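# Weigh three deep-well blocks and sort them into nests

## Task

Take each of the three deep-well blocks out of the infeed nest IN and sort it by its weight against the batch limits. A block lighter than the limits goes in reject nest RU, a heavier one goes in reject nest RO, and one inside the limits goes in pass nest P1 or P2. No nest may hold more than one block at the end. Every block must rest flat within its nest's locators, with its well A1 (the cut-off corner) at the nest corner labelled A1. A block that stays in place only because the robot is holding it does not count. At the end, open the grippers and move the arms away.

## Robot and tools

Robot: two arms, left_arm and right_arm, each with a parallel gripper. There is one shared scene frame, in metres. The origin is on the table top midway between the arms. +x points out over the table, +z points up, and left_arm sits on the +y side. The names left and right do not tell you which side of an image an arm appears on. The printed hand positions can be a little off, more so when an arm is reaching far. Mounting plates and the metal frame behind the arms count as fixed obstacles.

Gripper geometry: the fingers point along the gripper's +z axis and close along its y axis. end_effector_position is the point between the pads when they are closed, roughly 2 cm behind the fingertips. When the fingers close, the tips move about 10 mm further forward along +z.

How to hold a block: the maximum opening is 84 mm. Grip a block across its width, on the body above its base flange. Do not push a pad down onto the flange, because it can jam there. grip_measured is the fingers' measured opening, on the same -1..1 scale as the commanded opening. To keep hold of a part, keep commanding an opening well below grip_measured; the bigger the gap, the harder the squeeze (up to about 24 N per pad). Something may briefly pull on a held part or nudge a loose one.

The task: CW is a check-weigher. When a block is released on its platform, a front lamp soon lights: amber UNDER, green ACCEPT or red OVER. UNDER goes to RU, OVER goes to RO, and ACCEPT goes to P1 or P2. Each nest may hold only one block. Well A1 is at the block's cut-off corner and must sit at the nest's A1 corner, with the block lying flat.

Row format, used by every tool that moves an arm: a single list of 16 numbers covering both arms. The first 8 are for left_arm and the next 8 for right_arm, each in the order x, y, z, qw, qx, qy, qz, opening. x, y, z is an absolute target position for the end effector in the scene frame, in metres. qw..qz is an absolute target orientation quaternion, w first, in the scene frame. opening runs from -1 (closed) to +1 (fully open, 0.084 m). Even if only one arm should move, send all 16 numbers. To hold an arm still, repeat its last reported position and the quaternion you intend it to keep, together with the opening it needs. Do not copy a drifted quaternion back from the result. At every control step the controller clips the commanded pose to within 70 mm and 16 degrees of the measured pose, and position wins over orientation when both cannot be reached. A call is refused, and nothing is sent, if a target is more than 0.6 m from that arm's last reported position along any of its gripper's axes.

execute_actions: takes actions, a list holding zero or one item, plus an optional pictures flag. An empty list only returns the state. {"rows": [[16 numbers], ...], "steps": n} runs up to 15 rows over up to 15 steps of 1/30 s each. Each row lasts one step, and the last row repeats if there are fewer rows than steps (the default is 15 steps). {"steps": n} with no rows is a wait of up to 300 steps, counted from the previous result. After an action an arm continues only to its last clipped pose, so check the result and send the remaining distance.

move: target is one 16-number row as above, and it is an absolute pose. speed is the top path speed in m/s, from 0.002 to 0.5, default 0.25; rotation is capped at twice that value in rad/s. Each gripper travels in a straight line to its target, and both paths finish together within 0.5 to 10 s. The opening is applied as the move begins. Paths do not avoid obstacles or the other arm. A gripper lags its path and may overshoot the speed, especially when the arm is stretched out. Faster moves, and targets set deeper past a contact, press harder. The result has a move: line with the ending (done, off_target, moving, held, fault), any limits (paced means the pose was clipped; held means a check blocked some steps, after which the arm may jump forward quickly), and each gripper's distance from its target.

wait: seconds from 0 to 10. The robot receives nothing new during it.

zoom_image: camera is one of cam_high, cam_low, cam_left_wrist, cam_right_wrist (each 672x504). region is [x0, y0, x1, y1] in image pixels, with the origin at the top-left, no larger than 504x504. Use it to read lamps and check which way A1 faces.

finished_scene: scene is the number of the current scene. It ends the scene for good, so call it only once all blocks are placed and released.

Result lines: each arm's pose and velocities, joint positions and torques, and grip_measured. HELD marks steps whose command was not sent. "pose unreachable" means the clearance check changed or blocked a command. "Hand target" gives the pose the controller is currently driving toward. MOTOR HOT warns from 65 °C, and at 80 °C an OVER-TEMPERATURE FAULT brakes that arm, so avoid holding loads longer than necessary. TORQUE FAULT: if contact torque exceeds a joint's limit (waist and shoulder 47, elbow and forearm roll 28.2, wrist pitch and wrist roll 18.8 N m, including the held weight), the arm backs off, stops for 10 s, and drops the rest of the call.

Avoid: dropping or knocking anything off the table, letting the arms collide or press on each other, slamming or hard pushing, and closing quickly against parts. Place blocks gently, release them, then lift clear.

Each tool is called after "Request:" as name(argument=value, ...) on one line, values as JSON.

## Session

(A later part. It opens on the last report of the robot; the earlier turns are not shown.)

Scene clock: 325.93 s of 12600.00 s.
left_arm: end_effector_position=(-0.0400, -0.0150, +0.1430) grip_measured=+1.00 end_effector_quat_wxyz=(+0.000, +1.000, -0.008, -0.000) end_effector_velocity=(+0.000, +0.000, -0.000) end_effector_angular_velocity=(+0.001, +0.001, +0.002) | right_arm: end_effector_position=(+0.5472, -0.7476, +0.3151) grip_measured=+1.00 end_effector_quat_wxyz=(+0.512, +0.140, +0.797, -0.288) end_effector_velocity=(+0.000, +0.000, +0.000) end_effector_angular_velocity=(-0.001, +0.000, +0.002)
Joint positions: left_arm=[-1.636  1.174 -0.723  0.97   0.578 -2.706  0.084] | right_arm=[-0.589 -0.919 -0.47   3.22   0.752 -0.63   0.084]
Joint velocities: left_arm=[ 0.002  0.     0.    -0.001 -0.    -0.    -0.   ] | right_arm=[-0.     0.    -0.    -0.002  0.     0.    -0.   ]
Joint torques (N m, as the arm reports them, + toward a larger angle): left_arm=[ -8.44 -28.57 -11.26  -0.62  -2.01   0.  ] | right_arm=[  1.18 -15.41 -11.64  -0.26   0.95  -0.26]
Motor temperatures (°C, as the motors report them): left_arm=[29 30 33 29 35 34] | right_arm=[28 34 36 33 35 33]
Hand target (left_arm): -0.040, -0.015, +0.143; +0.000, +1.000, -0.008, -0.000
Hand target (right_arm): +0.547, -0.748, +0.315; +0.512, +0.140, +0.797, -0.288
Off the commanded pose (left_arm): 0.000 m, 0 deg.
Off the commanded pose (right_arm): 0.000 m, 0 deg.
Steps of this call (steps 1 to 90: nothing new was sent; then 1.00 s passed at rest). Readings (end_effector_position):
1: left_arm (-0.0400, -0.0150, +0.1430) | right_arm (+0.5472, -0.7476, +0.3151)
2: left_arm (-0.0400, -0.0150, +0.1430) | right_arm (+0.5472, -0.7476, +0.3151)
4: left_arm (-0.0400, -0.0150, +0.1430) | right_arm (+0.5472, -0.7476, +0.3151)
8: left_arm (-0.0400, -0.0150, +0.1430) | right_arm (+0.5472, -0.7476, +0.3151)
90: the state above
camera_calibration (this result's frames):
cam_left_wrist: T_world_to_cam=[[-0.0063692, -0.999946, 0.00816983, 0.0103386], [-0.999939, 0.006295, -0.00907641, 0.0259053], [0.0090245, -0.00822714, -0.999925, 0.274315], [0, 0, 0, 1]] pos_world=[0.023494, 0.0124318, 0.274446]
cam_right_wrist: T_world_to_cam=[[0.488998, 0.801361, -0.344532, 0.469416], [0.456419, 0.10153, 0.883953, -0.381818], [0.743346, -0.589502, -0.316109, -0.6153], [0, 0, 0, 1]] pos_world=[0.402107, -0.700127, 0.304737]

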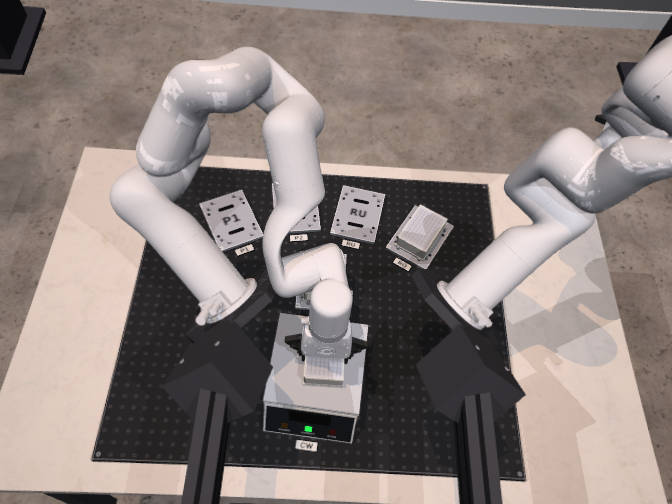

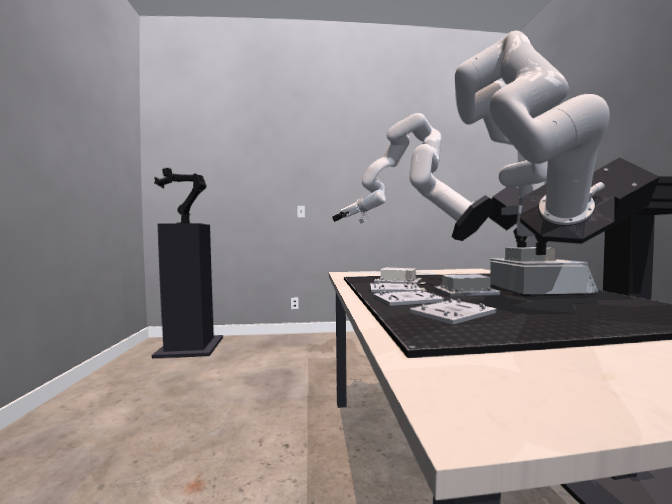

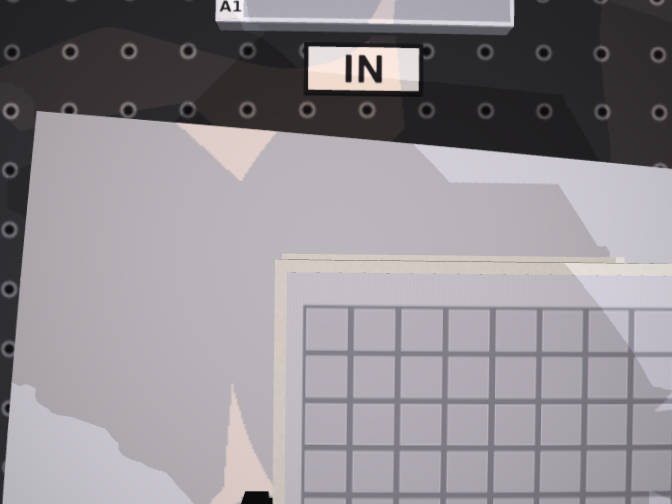

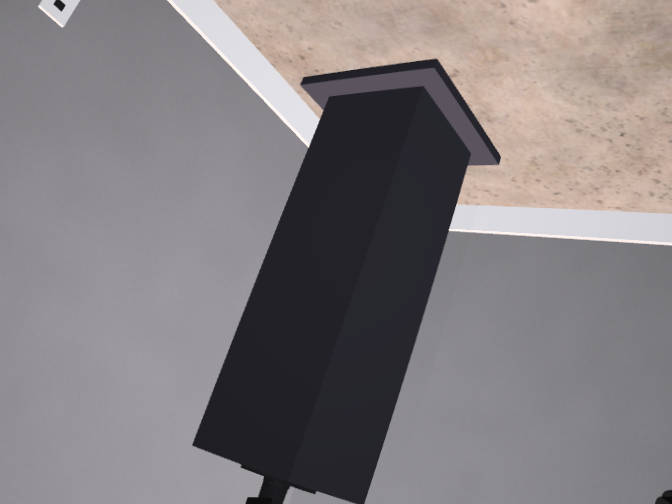

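Accept → P2 (reference at z=.0955: corners (241,200),(611,205)).

Request:
move(target=[-0.04,-0.015,0.143,0,1,-0.008,0,0.2,0.5472,-0.7476,0.3151,0.512,0.140,0.797,-0.288,1])

Request:
move(target=[-0.03,-0.015,0.175,0,1,-0.008,0,0.2,0.5472,-0.7476,0.3151,0.512,0.140,0.797,-0.288,1], speed=0.06)

Request:
move(target=[0.30,0.0,0.17,0,1,-0.008,0,0.2,0.5472,-0.7476,0.3151,0.512,0.140,0.797,-0.288,1], speed=0.15)

Request:
move(target=[0.424,0.0835,0.0955,0,0.9976,0.0698,0,0.2,0.5472,-0.7476,0.3151,0.512,0.140,0.797,-0.288,1], speed=0.1)

Scene clock: 341.17 s of 12600.00 s.
left_arm: end_effector_position=(-0.0400, -0.0151, +0.1430) grip_measured=+0.96 end_effector_quat_wxyz=(+0.000, +1.000, -0.008, -0.000) end_effector_velocity=(+0.000, +0.000, -0.000) end_effector_angular_velocity=(-0.000, -0.001, -0.002) | right_arm: end_effector_position=(+0.5472, -0.7476, +0.3151) grip_measured=+1.00 end_effector_quat_wxyz=(+0.512, +0.140, +0.797, -0.288) end_effector_velocity=(-0.000, -0.000, +0.000) end_effector_angular_velocity=(-0.001, +0.000, +0.000)
Joint positions: left_arm=[-1.636  1.174 -0.723  0.97   0.578 -2.706  0.083] | right_arm=[-0.589 -0.919 -0.47   3.22   0.752 -0.63   0.084]
Joint velocities: left_arm=[-0.     0.     0.     0.001  0.001  0.001  0.   ] | right_arm=[-0.001  0.    -0.    -0.001  0.     0.    -0.   ]
Joint torques (N m, as the arm reports them, + toward a larger angle): left_arm=[ -8.43 -27.82 -10.96  -0.42  -2.03   0.05] | right_arm=[  1.79 -15.78 -11.99  -0.56   0.94  -0.37]
Motor temperatures (°C, as the motors report them): left_arm=[28 30 34 29 35 34] | right_arm=[28 34 36 33 35 33]
Hand target (left_arm): -0.040, -0.015, +0.143; +0.000, +1.000, -0.008, -0.000
Hand target (right_arm): +0.547, -0.748, +0.315; +0.512, +0.140, +0.797, -0.288
Off the commanded pose (left_arm): 0.000 m, 0 deg.
Off the commanded pose (right_arm): 0.000 m, 0 deg.
After step 90, 11.53 s passed at rest.
move: done
camera_calibration (this result's frames):
cam_left_wrist: T_world_to_cam=[[-0.00629196, -0.999945, 0.00834128, 0.0102312], [-0.99994, 0.00621678, -0.00900908, 0.0258883], [0.00895673, -0.00839747, -0.999925, 0.274358], [0, 0, 0, 1]] pos_world=[0.0234938, 0.0123736, 0.274485]
cam_right_wrist: T_world_to_cam=[[0.488998, 0.801361, -0.344532, 0.469416], [0.456419, 0.10153, 0.883953, -0.381818], [0.743345, -0.589502, -0.316109, -0.615301], [0, 0, 0, 1]] pos_world=[0.402107, -0.700127, 0.304737]

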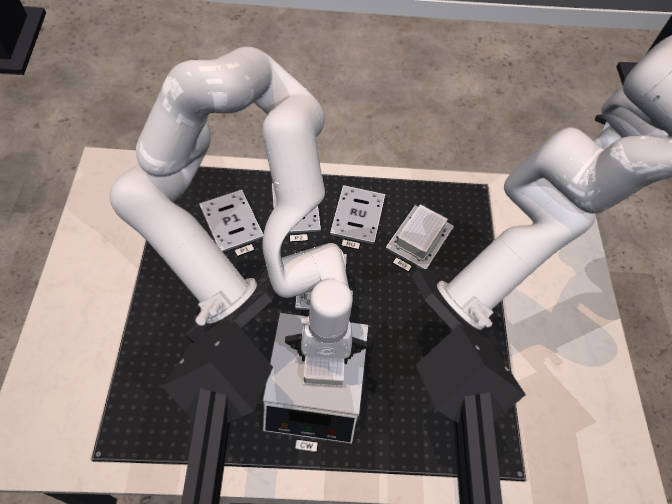

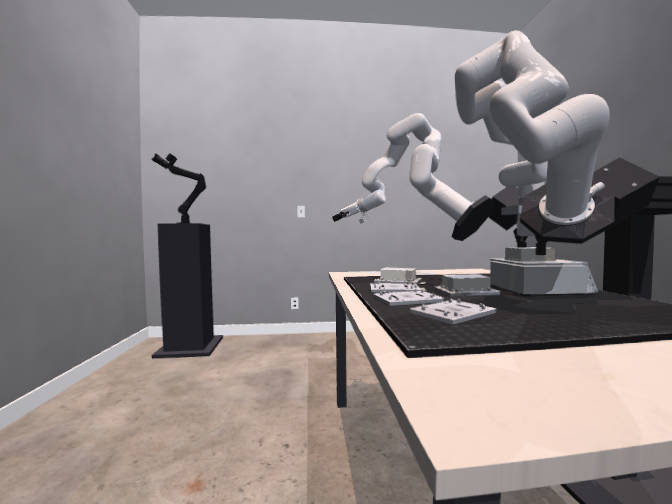

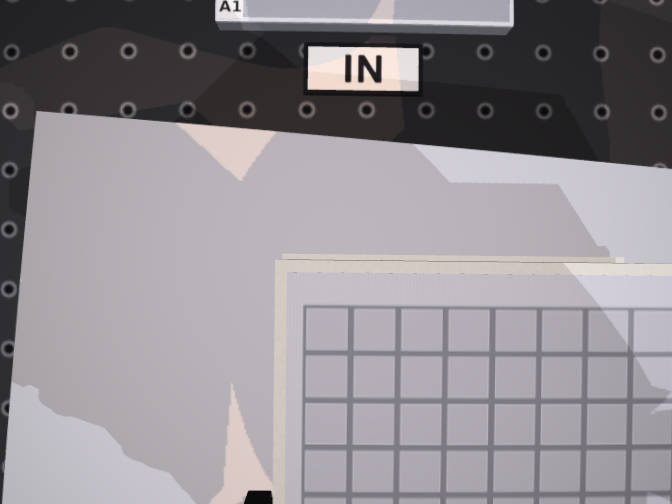

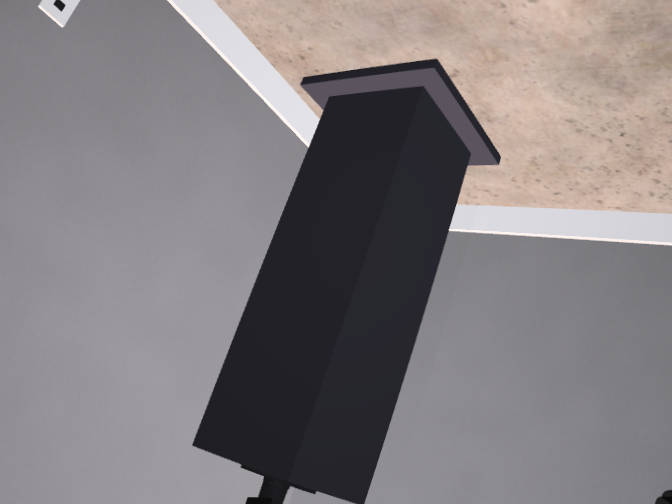

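Scene clock: 342.20 s of 12600.00 s.
left_arm: end_effector_position=(-0.0301, -0.0149, +0.1747) grip_measured=+0.96 end_effector_quat_wxyz=(-0.000, +1.000, -0.008, +0.000) end_effector_velocity=(+0.001, +0.000, +0.002) end_effector_angular_velocity=(+0.002, -0.002, -0.002) | right_arm: end_effector_position=(+0.5472, -0.7476, +0.3151) grip_measured=+1.00 end_effector_quat_wxyz=(+0.512, +0.140, +0.797, -0.288) end_effector_velocity=(+0.000, +0.001, -0.000) end_effector_angular_velocity=(+0.000, +0.002, +0.002)
Joint positions: left_arm=[-1.688  1.059 -0.678  0.821  0.605 -2.584  0.083] | right_arm=[-0.589 -0.919 -0.47   3.22   0.752 -0.63   0.084]
Joint velocities: left_arm=[-0.006 -0.007  0.001 -0.014  0.005  0.012 -0.   ] | right_arm=[ 0.001 -0.     0.    -0.001 -0.002 -0.002 -0.   ]
Joint torques (N m, as the arm reports them, + toward a larger angle): left_arm=[ -8.07 -27.96 -13.41  -0.32  -2.33   0.11] | right_arm=[  1.84 -15.76 -11.96  -0.45   0.71   0.19]
Motor temperatures (°C, as the motors report them): left_arm=[28 30 34 29 35 34] | right_arm=[28 34 36 33 35 33]
Hand target (left_arm): -0.030, -0.015, +0.175; -0.000, +1.000, -0.008, +0.000
Hand target (right_arm): +0.547, -0.748, +0.315; +0.512, +0.140, +0.797, -0.288
Off the commanded pose (left_arm): 0.000 m, 0 deg.
Off the commanded pose (right_arm): 0.000 m, 0 deg.
move: done
camera_calibration (this result's frames):
cam_left_wrist: T_world_to_cam=[[-0.00634207, -0.999948, 0.00803044, 0.0102347], [-0.999938, 0.00626785, -0.00923363, 0.0361472], [0.00918282, -0.0080885, -0.999925, 0.30591], [0, 0, 0, 1]] pos_world=[0.0334008, 0.012482, 0.306139]
cam_right_wrist: T_world_to_cam=[[0.488998, 0.801361, -0.344532, 0.469416], [0.456419, 0.10153, 0.883953, -0.381818], [0.743346, -0.589502, -0.316109, -0.6153], [0, 0, 0, 1]] pos_world=[0.402107, -0.700127, 0.304737]

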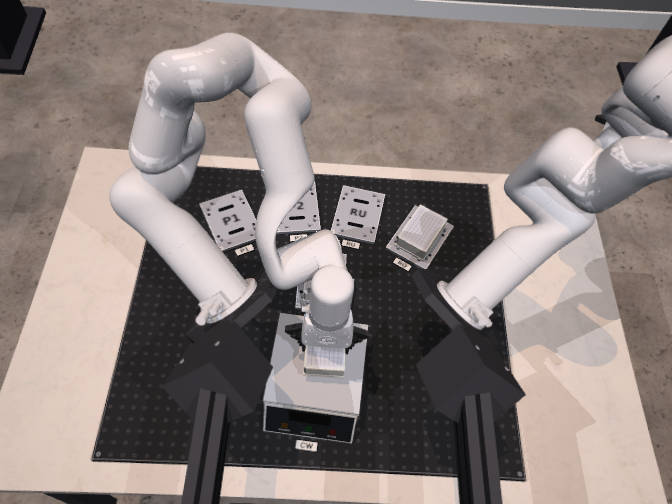

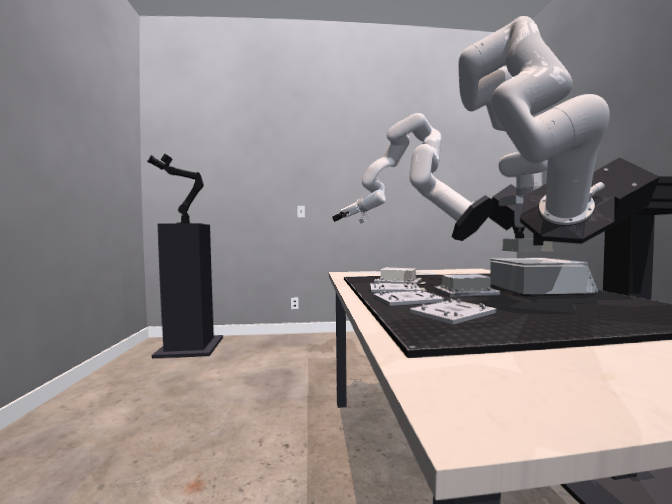

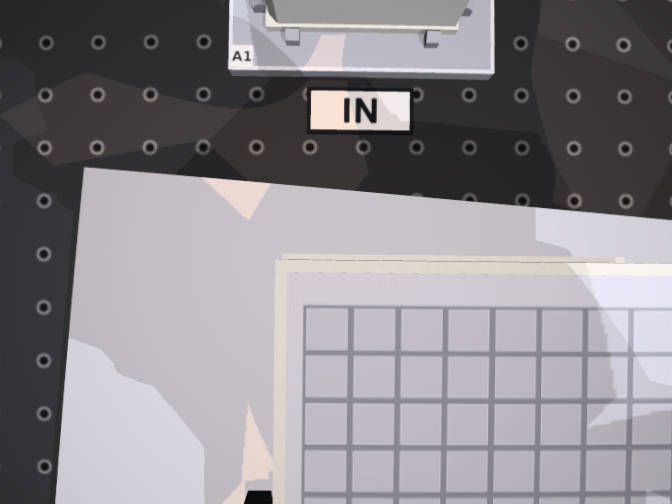

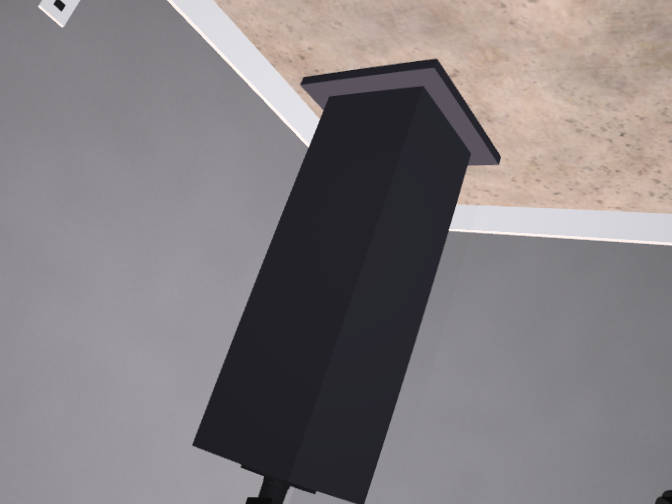

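Scene clock: 344.97 s of 12600.00 s.
left_arm: end_effector_position=(+0.2990, -0.0010, +0.1708) grip_measured=+0.96 end_effector_quat_wxyz=(-0.000, +1.000, -0.008, -0.000) end_effector_velocity=(+0.003, -0.000, -0.000) end_effector_angular_velocity=(+0.000, +0.001, +0.002) | right_arm: end_effector_position=(+0.5472, -0.7476, +0.3151) grip_measured=+1.00 end_effector_quat_wxyz=(+0.512, +0.140, +0.797, -0.288) end_effector_velocity=(+0.000, +0.000, +0.000) end_effector_angular_velocity=(+0.001, -0.001, -0.000)
Joint positions: left_arm=[-0.823  0.449 -0.667  1.264  0.953 -1.964  0.083] | right_arm=[-0.589 -0.919 -0.47   3.22   0.752 -0.63   0.084]
Joint velocities: left_arm=[ 0.004 -0.001 -0.006 -0.002  0.001  0.007  0.   ] | right_arm=[ 0.001  0.    -0.     0.001  0.001  0.     0.   ]
Joint torques (N m, as the arm reports them, + toward a larger angle): left_arm=[-16.11 -19.5   -8.58  -0.6   -2.25   0.16] | right_arm=[  1.85 -15.45 -12.26  -1.21   0.66  -0.09]
Motor temperatures (°C, as the motors report them): left_arm=[28 30 34 29 35 34] | right_arm=[28 34 36 33 35 33]
Hand target (left_arm): +0.299, -0.001, +0.171; +0.000, +1.000, -0.008, -0.000
Hand target (right_arm): +0.547, -0.748, +0.315; +0.512, +0.140, +0.797, -0.288
Off the commanded pose (left_arm): 0.002 m, 0 deg.
Off the commanded pose (right_arm): 0.000 m, 0 deg.
move: done
camera_calibration (this result's frames):
cam_left_wrist: T_world_to_cam=[[-0.00697367, -0.999943, 0.00812007, 0.0264427], [-0.99994, 0.00690458, -0.00850587, 0.364953], [0.00844932, -0.0081789, -0.999931, 0.299319], [0, 0, 0, 1]] pos_world=[0.362586, 0.0263695, 0.302188]
cam_right_wrist: T_world_to_cam=[[0.488998, 0.801361, -0.344532, 0.469416], [0.456419, 0.10153, 0.883953, -0.381819], [0.743345, -0.589502, -0.316109, -0.6153], [0, 0, 0, 1]] pos_world=[0.402107, -0.700127, 0.304737]

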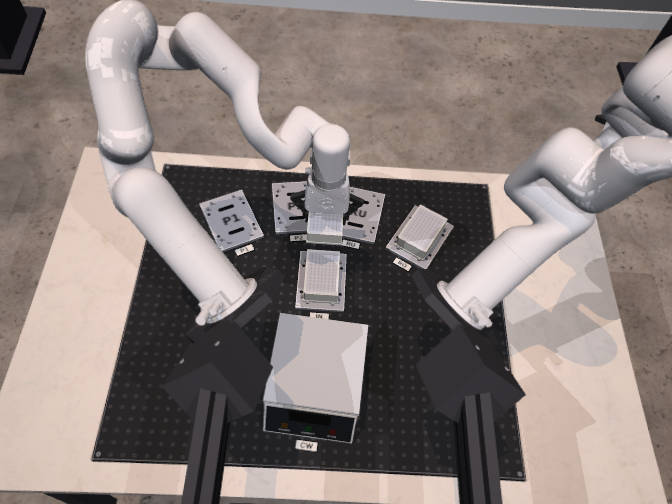

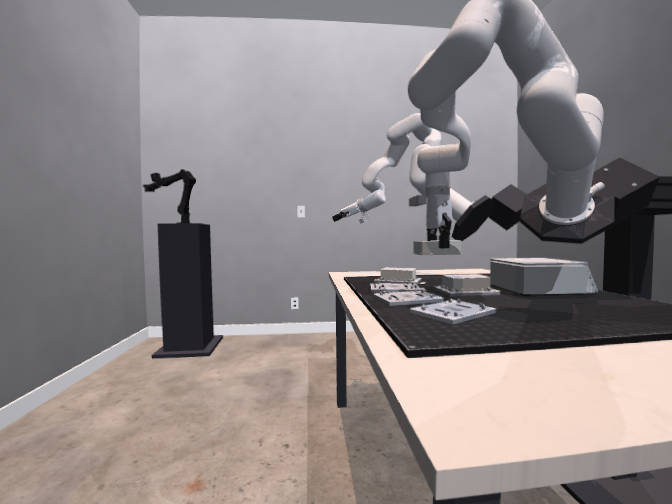

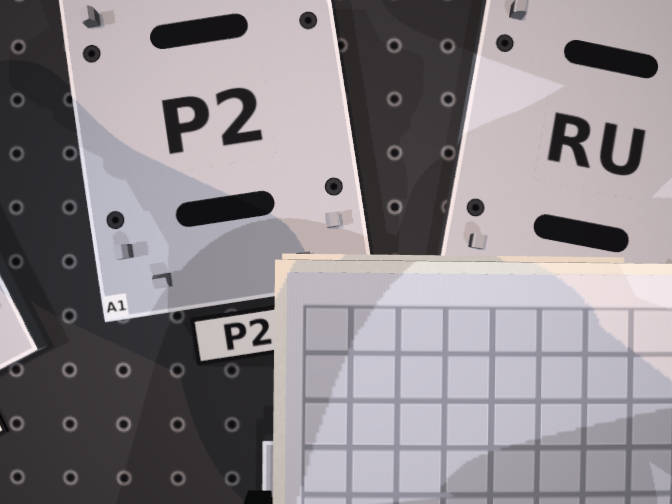

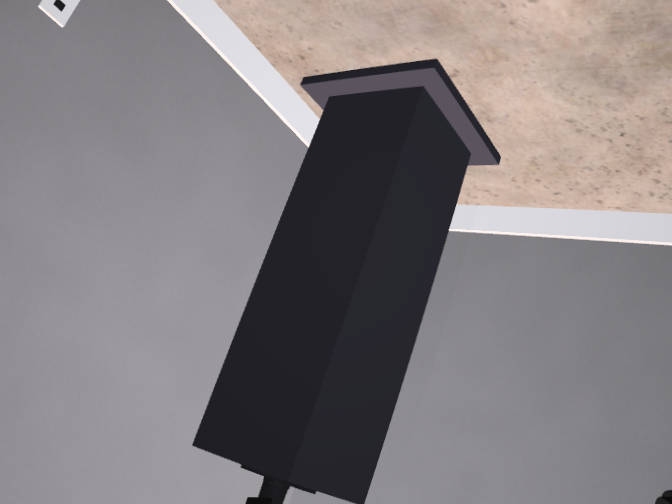

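Scene clock: 347.13 s of 12600.00 s.
left_arm: end_effector_position=(+0.4237, +0.0827, +0.0959) grip_measured=+0.96 end_effector_quat_wxyz=(+0.000, +0.998, +0.069, -0.000) end_effector_velocity=(+0.003, +0.001, -0.001) end_effector_angular_velocity=(-0.001, -0.000, +0.003) | right_arm: end_effector_position=(+0.5472, -0.7476, +0.3151) grip_measured=+1.00 end_effector_quat_wxyz=(+0.512, +0.140, +0.797, -0.288) end_effector_velocity=(+0.000, +0.001, +0.000) end_effector_angular_velocity=(+0.001, -0.000, +0.001)
Joint positions: left_arm=[-0.405  0.323 -0.757  1.479  0.863 -1.823  0.083] | right_arm=[-0.589 -0.919 -0.47   3.22   0.752 -0.63   0.084]
Joint velocities: left_arm=[ 0.005  0.001 -0.006  0.001 -0.003  0.004 -0.   ] | right_arm=[ 0.002 -0.     0.     0.001 -0.001 -0.001 -0.   ]
Joint torques (N m, as the arm reports them, + toward a larger angle): left_arm=[-15.54 -22.34  -5.35  -0.57  -2.24   0.23] | right_arm=[  1.77 -14.85 -12.02  -0.51   0.8   -0.19]
Motor temperatures (°C, as the motors report them): left_arm=[28 30 34 29 35 34] | right_arm=[28 34 36 33 35 33]
Hand target (left_arm): +0.424, +0.083, +0.096; +0.000, +0.998, +0.070, -0.000
Hand target (right_arm): +0.547, -0.748, +0.315; +0.512, +0.140, +0.797, -0.288
Off the commanded pose (left_arm): 0.001 m, 0 deg.
Off the commanded pose (right_arm): 0.000 m, 0 deg.
move: done
camera_calibration (this result's frames):
cam_left_wrist: T_world_to_cam=[[0.148081, -0.988942, 0.00815986, 0.0450471], [-0.98893, -0.148149, -0.00833746, 0.496587], [0.00945413, -0.00683491, -0.999932, 0.223495], [0, 0, 0, 1]] pos_world=[0.482306, 0.119645, 0.227252]
cam_right_wrist: T_world_to_cam=[[0.488998, 0.801361, -0.344532, 0.469416], [0.456419, 0.10153, 0.883953, -0.381819], [0.743345, -0.589502, -0.316109, -0.6153], [0, 0, 0, 1]] pos_world=[0.402107, -0.700127, 0.304737]

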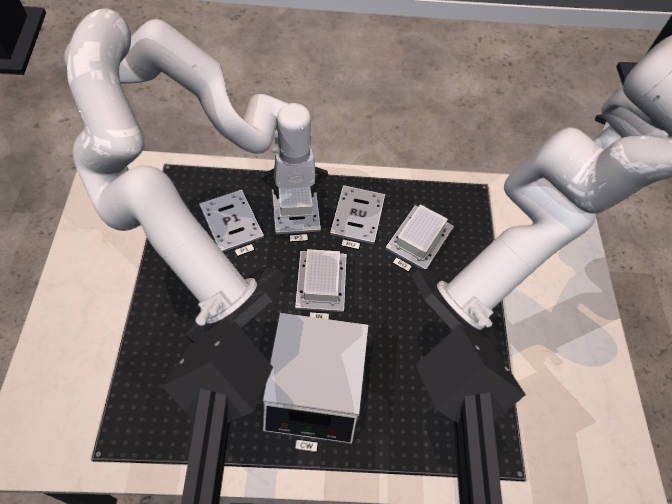

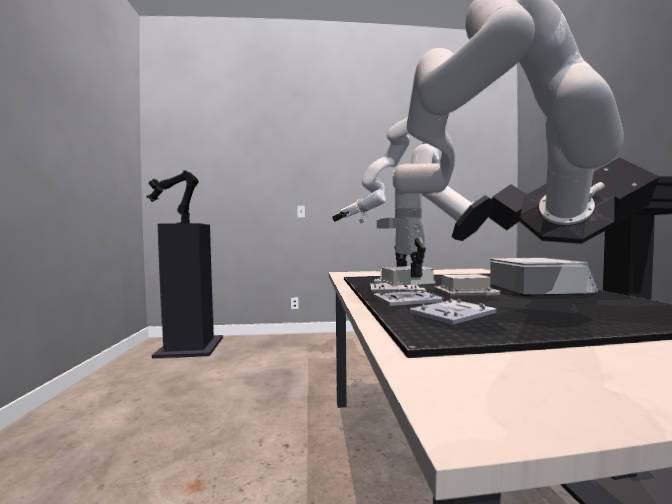

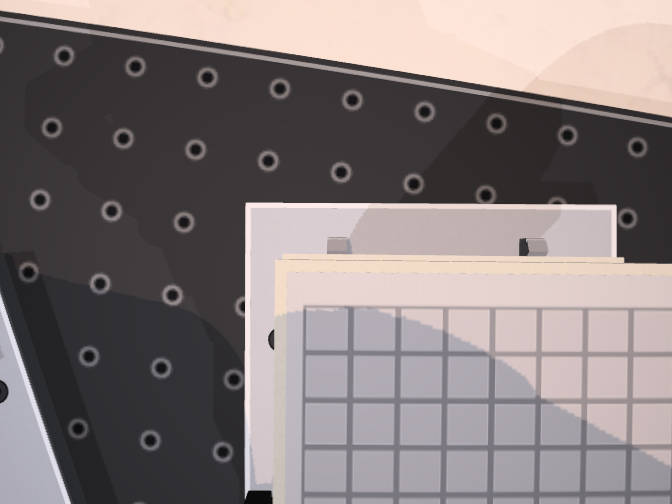

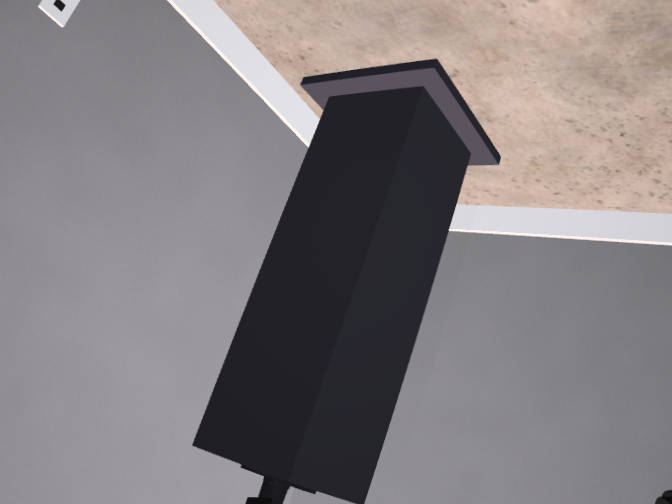

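Request:
move(target=[0.4233,0.0805,0.070,0,0.9974,0.0724,0,0.2,0.5472,-0.7476,0.3151,0.512,0.140,0.797,-0.288,1], speed=0.03)

Scene clock: 354.83 s of 12600.00 s.
left_arm: end_effector_position=(+0.4233, +0.0805, +0.0703) grip_measured=+0.96 end_effector_quat_wxyz=(+0.000, +0.997, +0.072, -0.000) end_effector_velocity=(+0.001, -0.000, -0.002) end_effector_angular_velocity=(+0.001, -0.002, +0.001) | right_arm: end_effector_position=(+0.5472, -0.7476, +0.3151) grip_measured=+1.00 end_effector_quat_wxyz=(+0.512, +0.140, +0.797, -0.288) end_effector_velocity=(+0.000, +0.000, +0.000) end_effector_angular_velocity=(-0.001, -0.001, +0.002)
Joint positions: left_arm=[-0.356  0.392 -0.797  1.549  0.841 -1.866  0.083] | right_arm=[-0.589 -0.919 -0.47   3.22   0.752 -0.63   0.084]
Joint velocities: left_arm=[ 0.003  0.006 -0.005  0.006  0.001 -0.004  0.   ] | right_arm=[ 0.001  0.     0.    -0.001  0.001 -0.001  0.   ]
Joint torques (N m, as the arm reports them, + toward a larger angle): left_arm=[-15.93 -22.93  -4.23  -0.55  -2.33   0.01] | right_arm=[  0.7  -15.43 -12.28  -0.7    0.86  -0.31]
Motor temperatures (°C, as the motors report them): left_arm=[28 30 33 29 35 34] | right_arm=[28 34 36 33 35 33]
Hand target (left_arm): +0.423, +0.080, +0.070; +0.000, +0.997, +0.072, -0.000
Hand target (right_arm): +0.547, -0.748, +0.315; +0.512, +0.140, +0.797, -0.288
Off the commanded pose (left_arm): 0.000 m, 0 deg.
Off the commanded pose (right_arm): 0.000 m, 0 deg.
After step 90, 3.47 s passed at rest.
move: done
camera_calibration (this result's frames):
cam_left_wrist: T_world_to_cam=[[0.153894, -0.988052, 0.00834233, 0.0405261], [-0.988035, -0.153968, -0.0089856, 0.495787], [0.0101627, -0.00685968, -0.999925, 0.197621], [0, 0, 0, 1]] pos_world=[0.48161, 0.117733, 0.201723]
cam_right_wrist: T_world_to_cam=[[0.488998, 0.801361, -0.344532, 0.469416], [0.456419, 0.10153, 0.883953, -0.381818], [0.743346, -0.589502, -0.316109, -0.6153], [0, 0, 0, 1]] pos_world=[0.402107, -0.700127, 0.304737]

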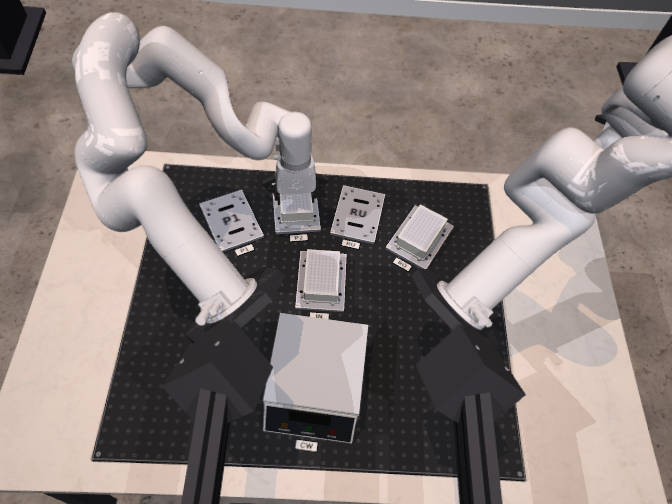

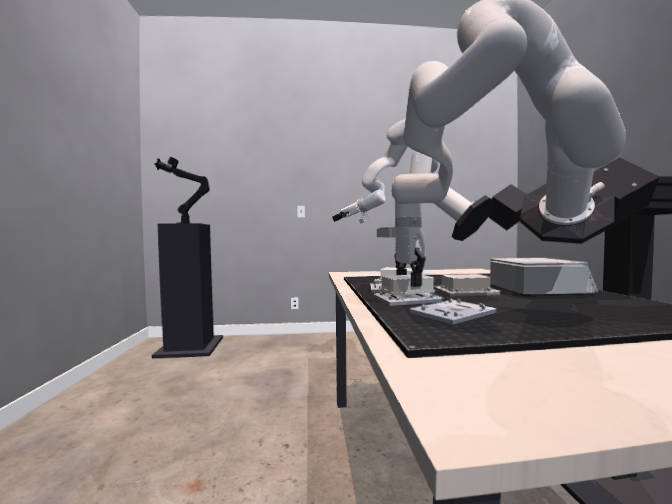

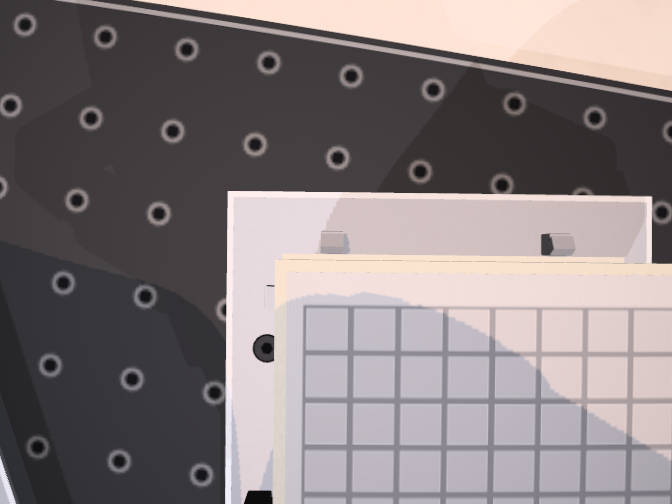

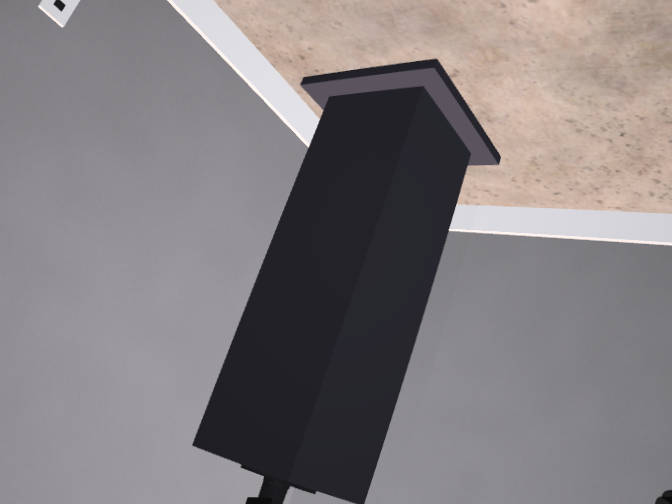

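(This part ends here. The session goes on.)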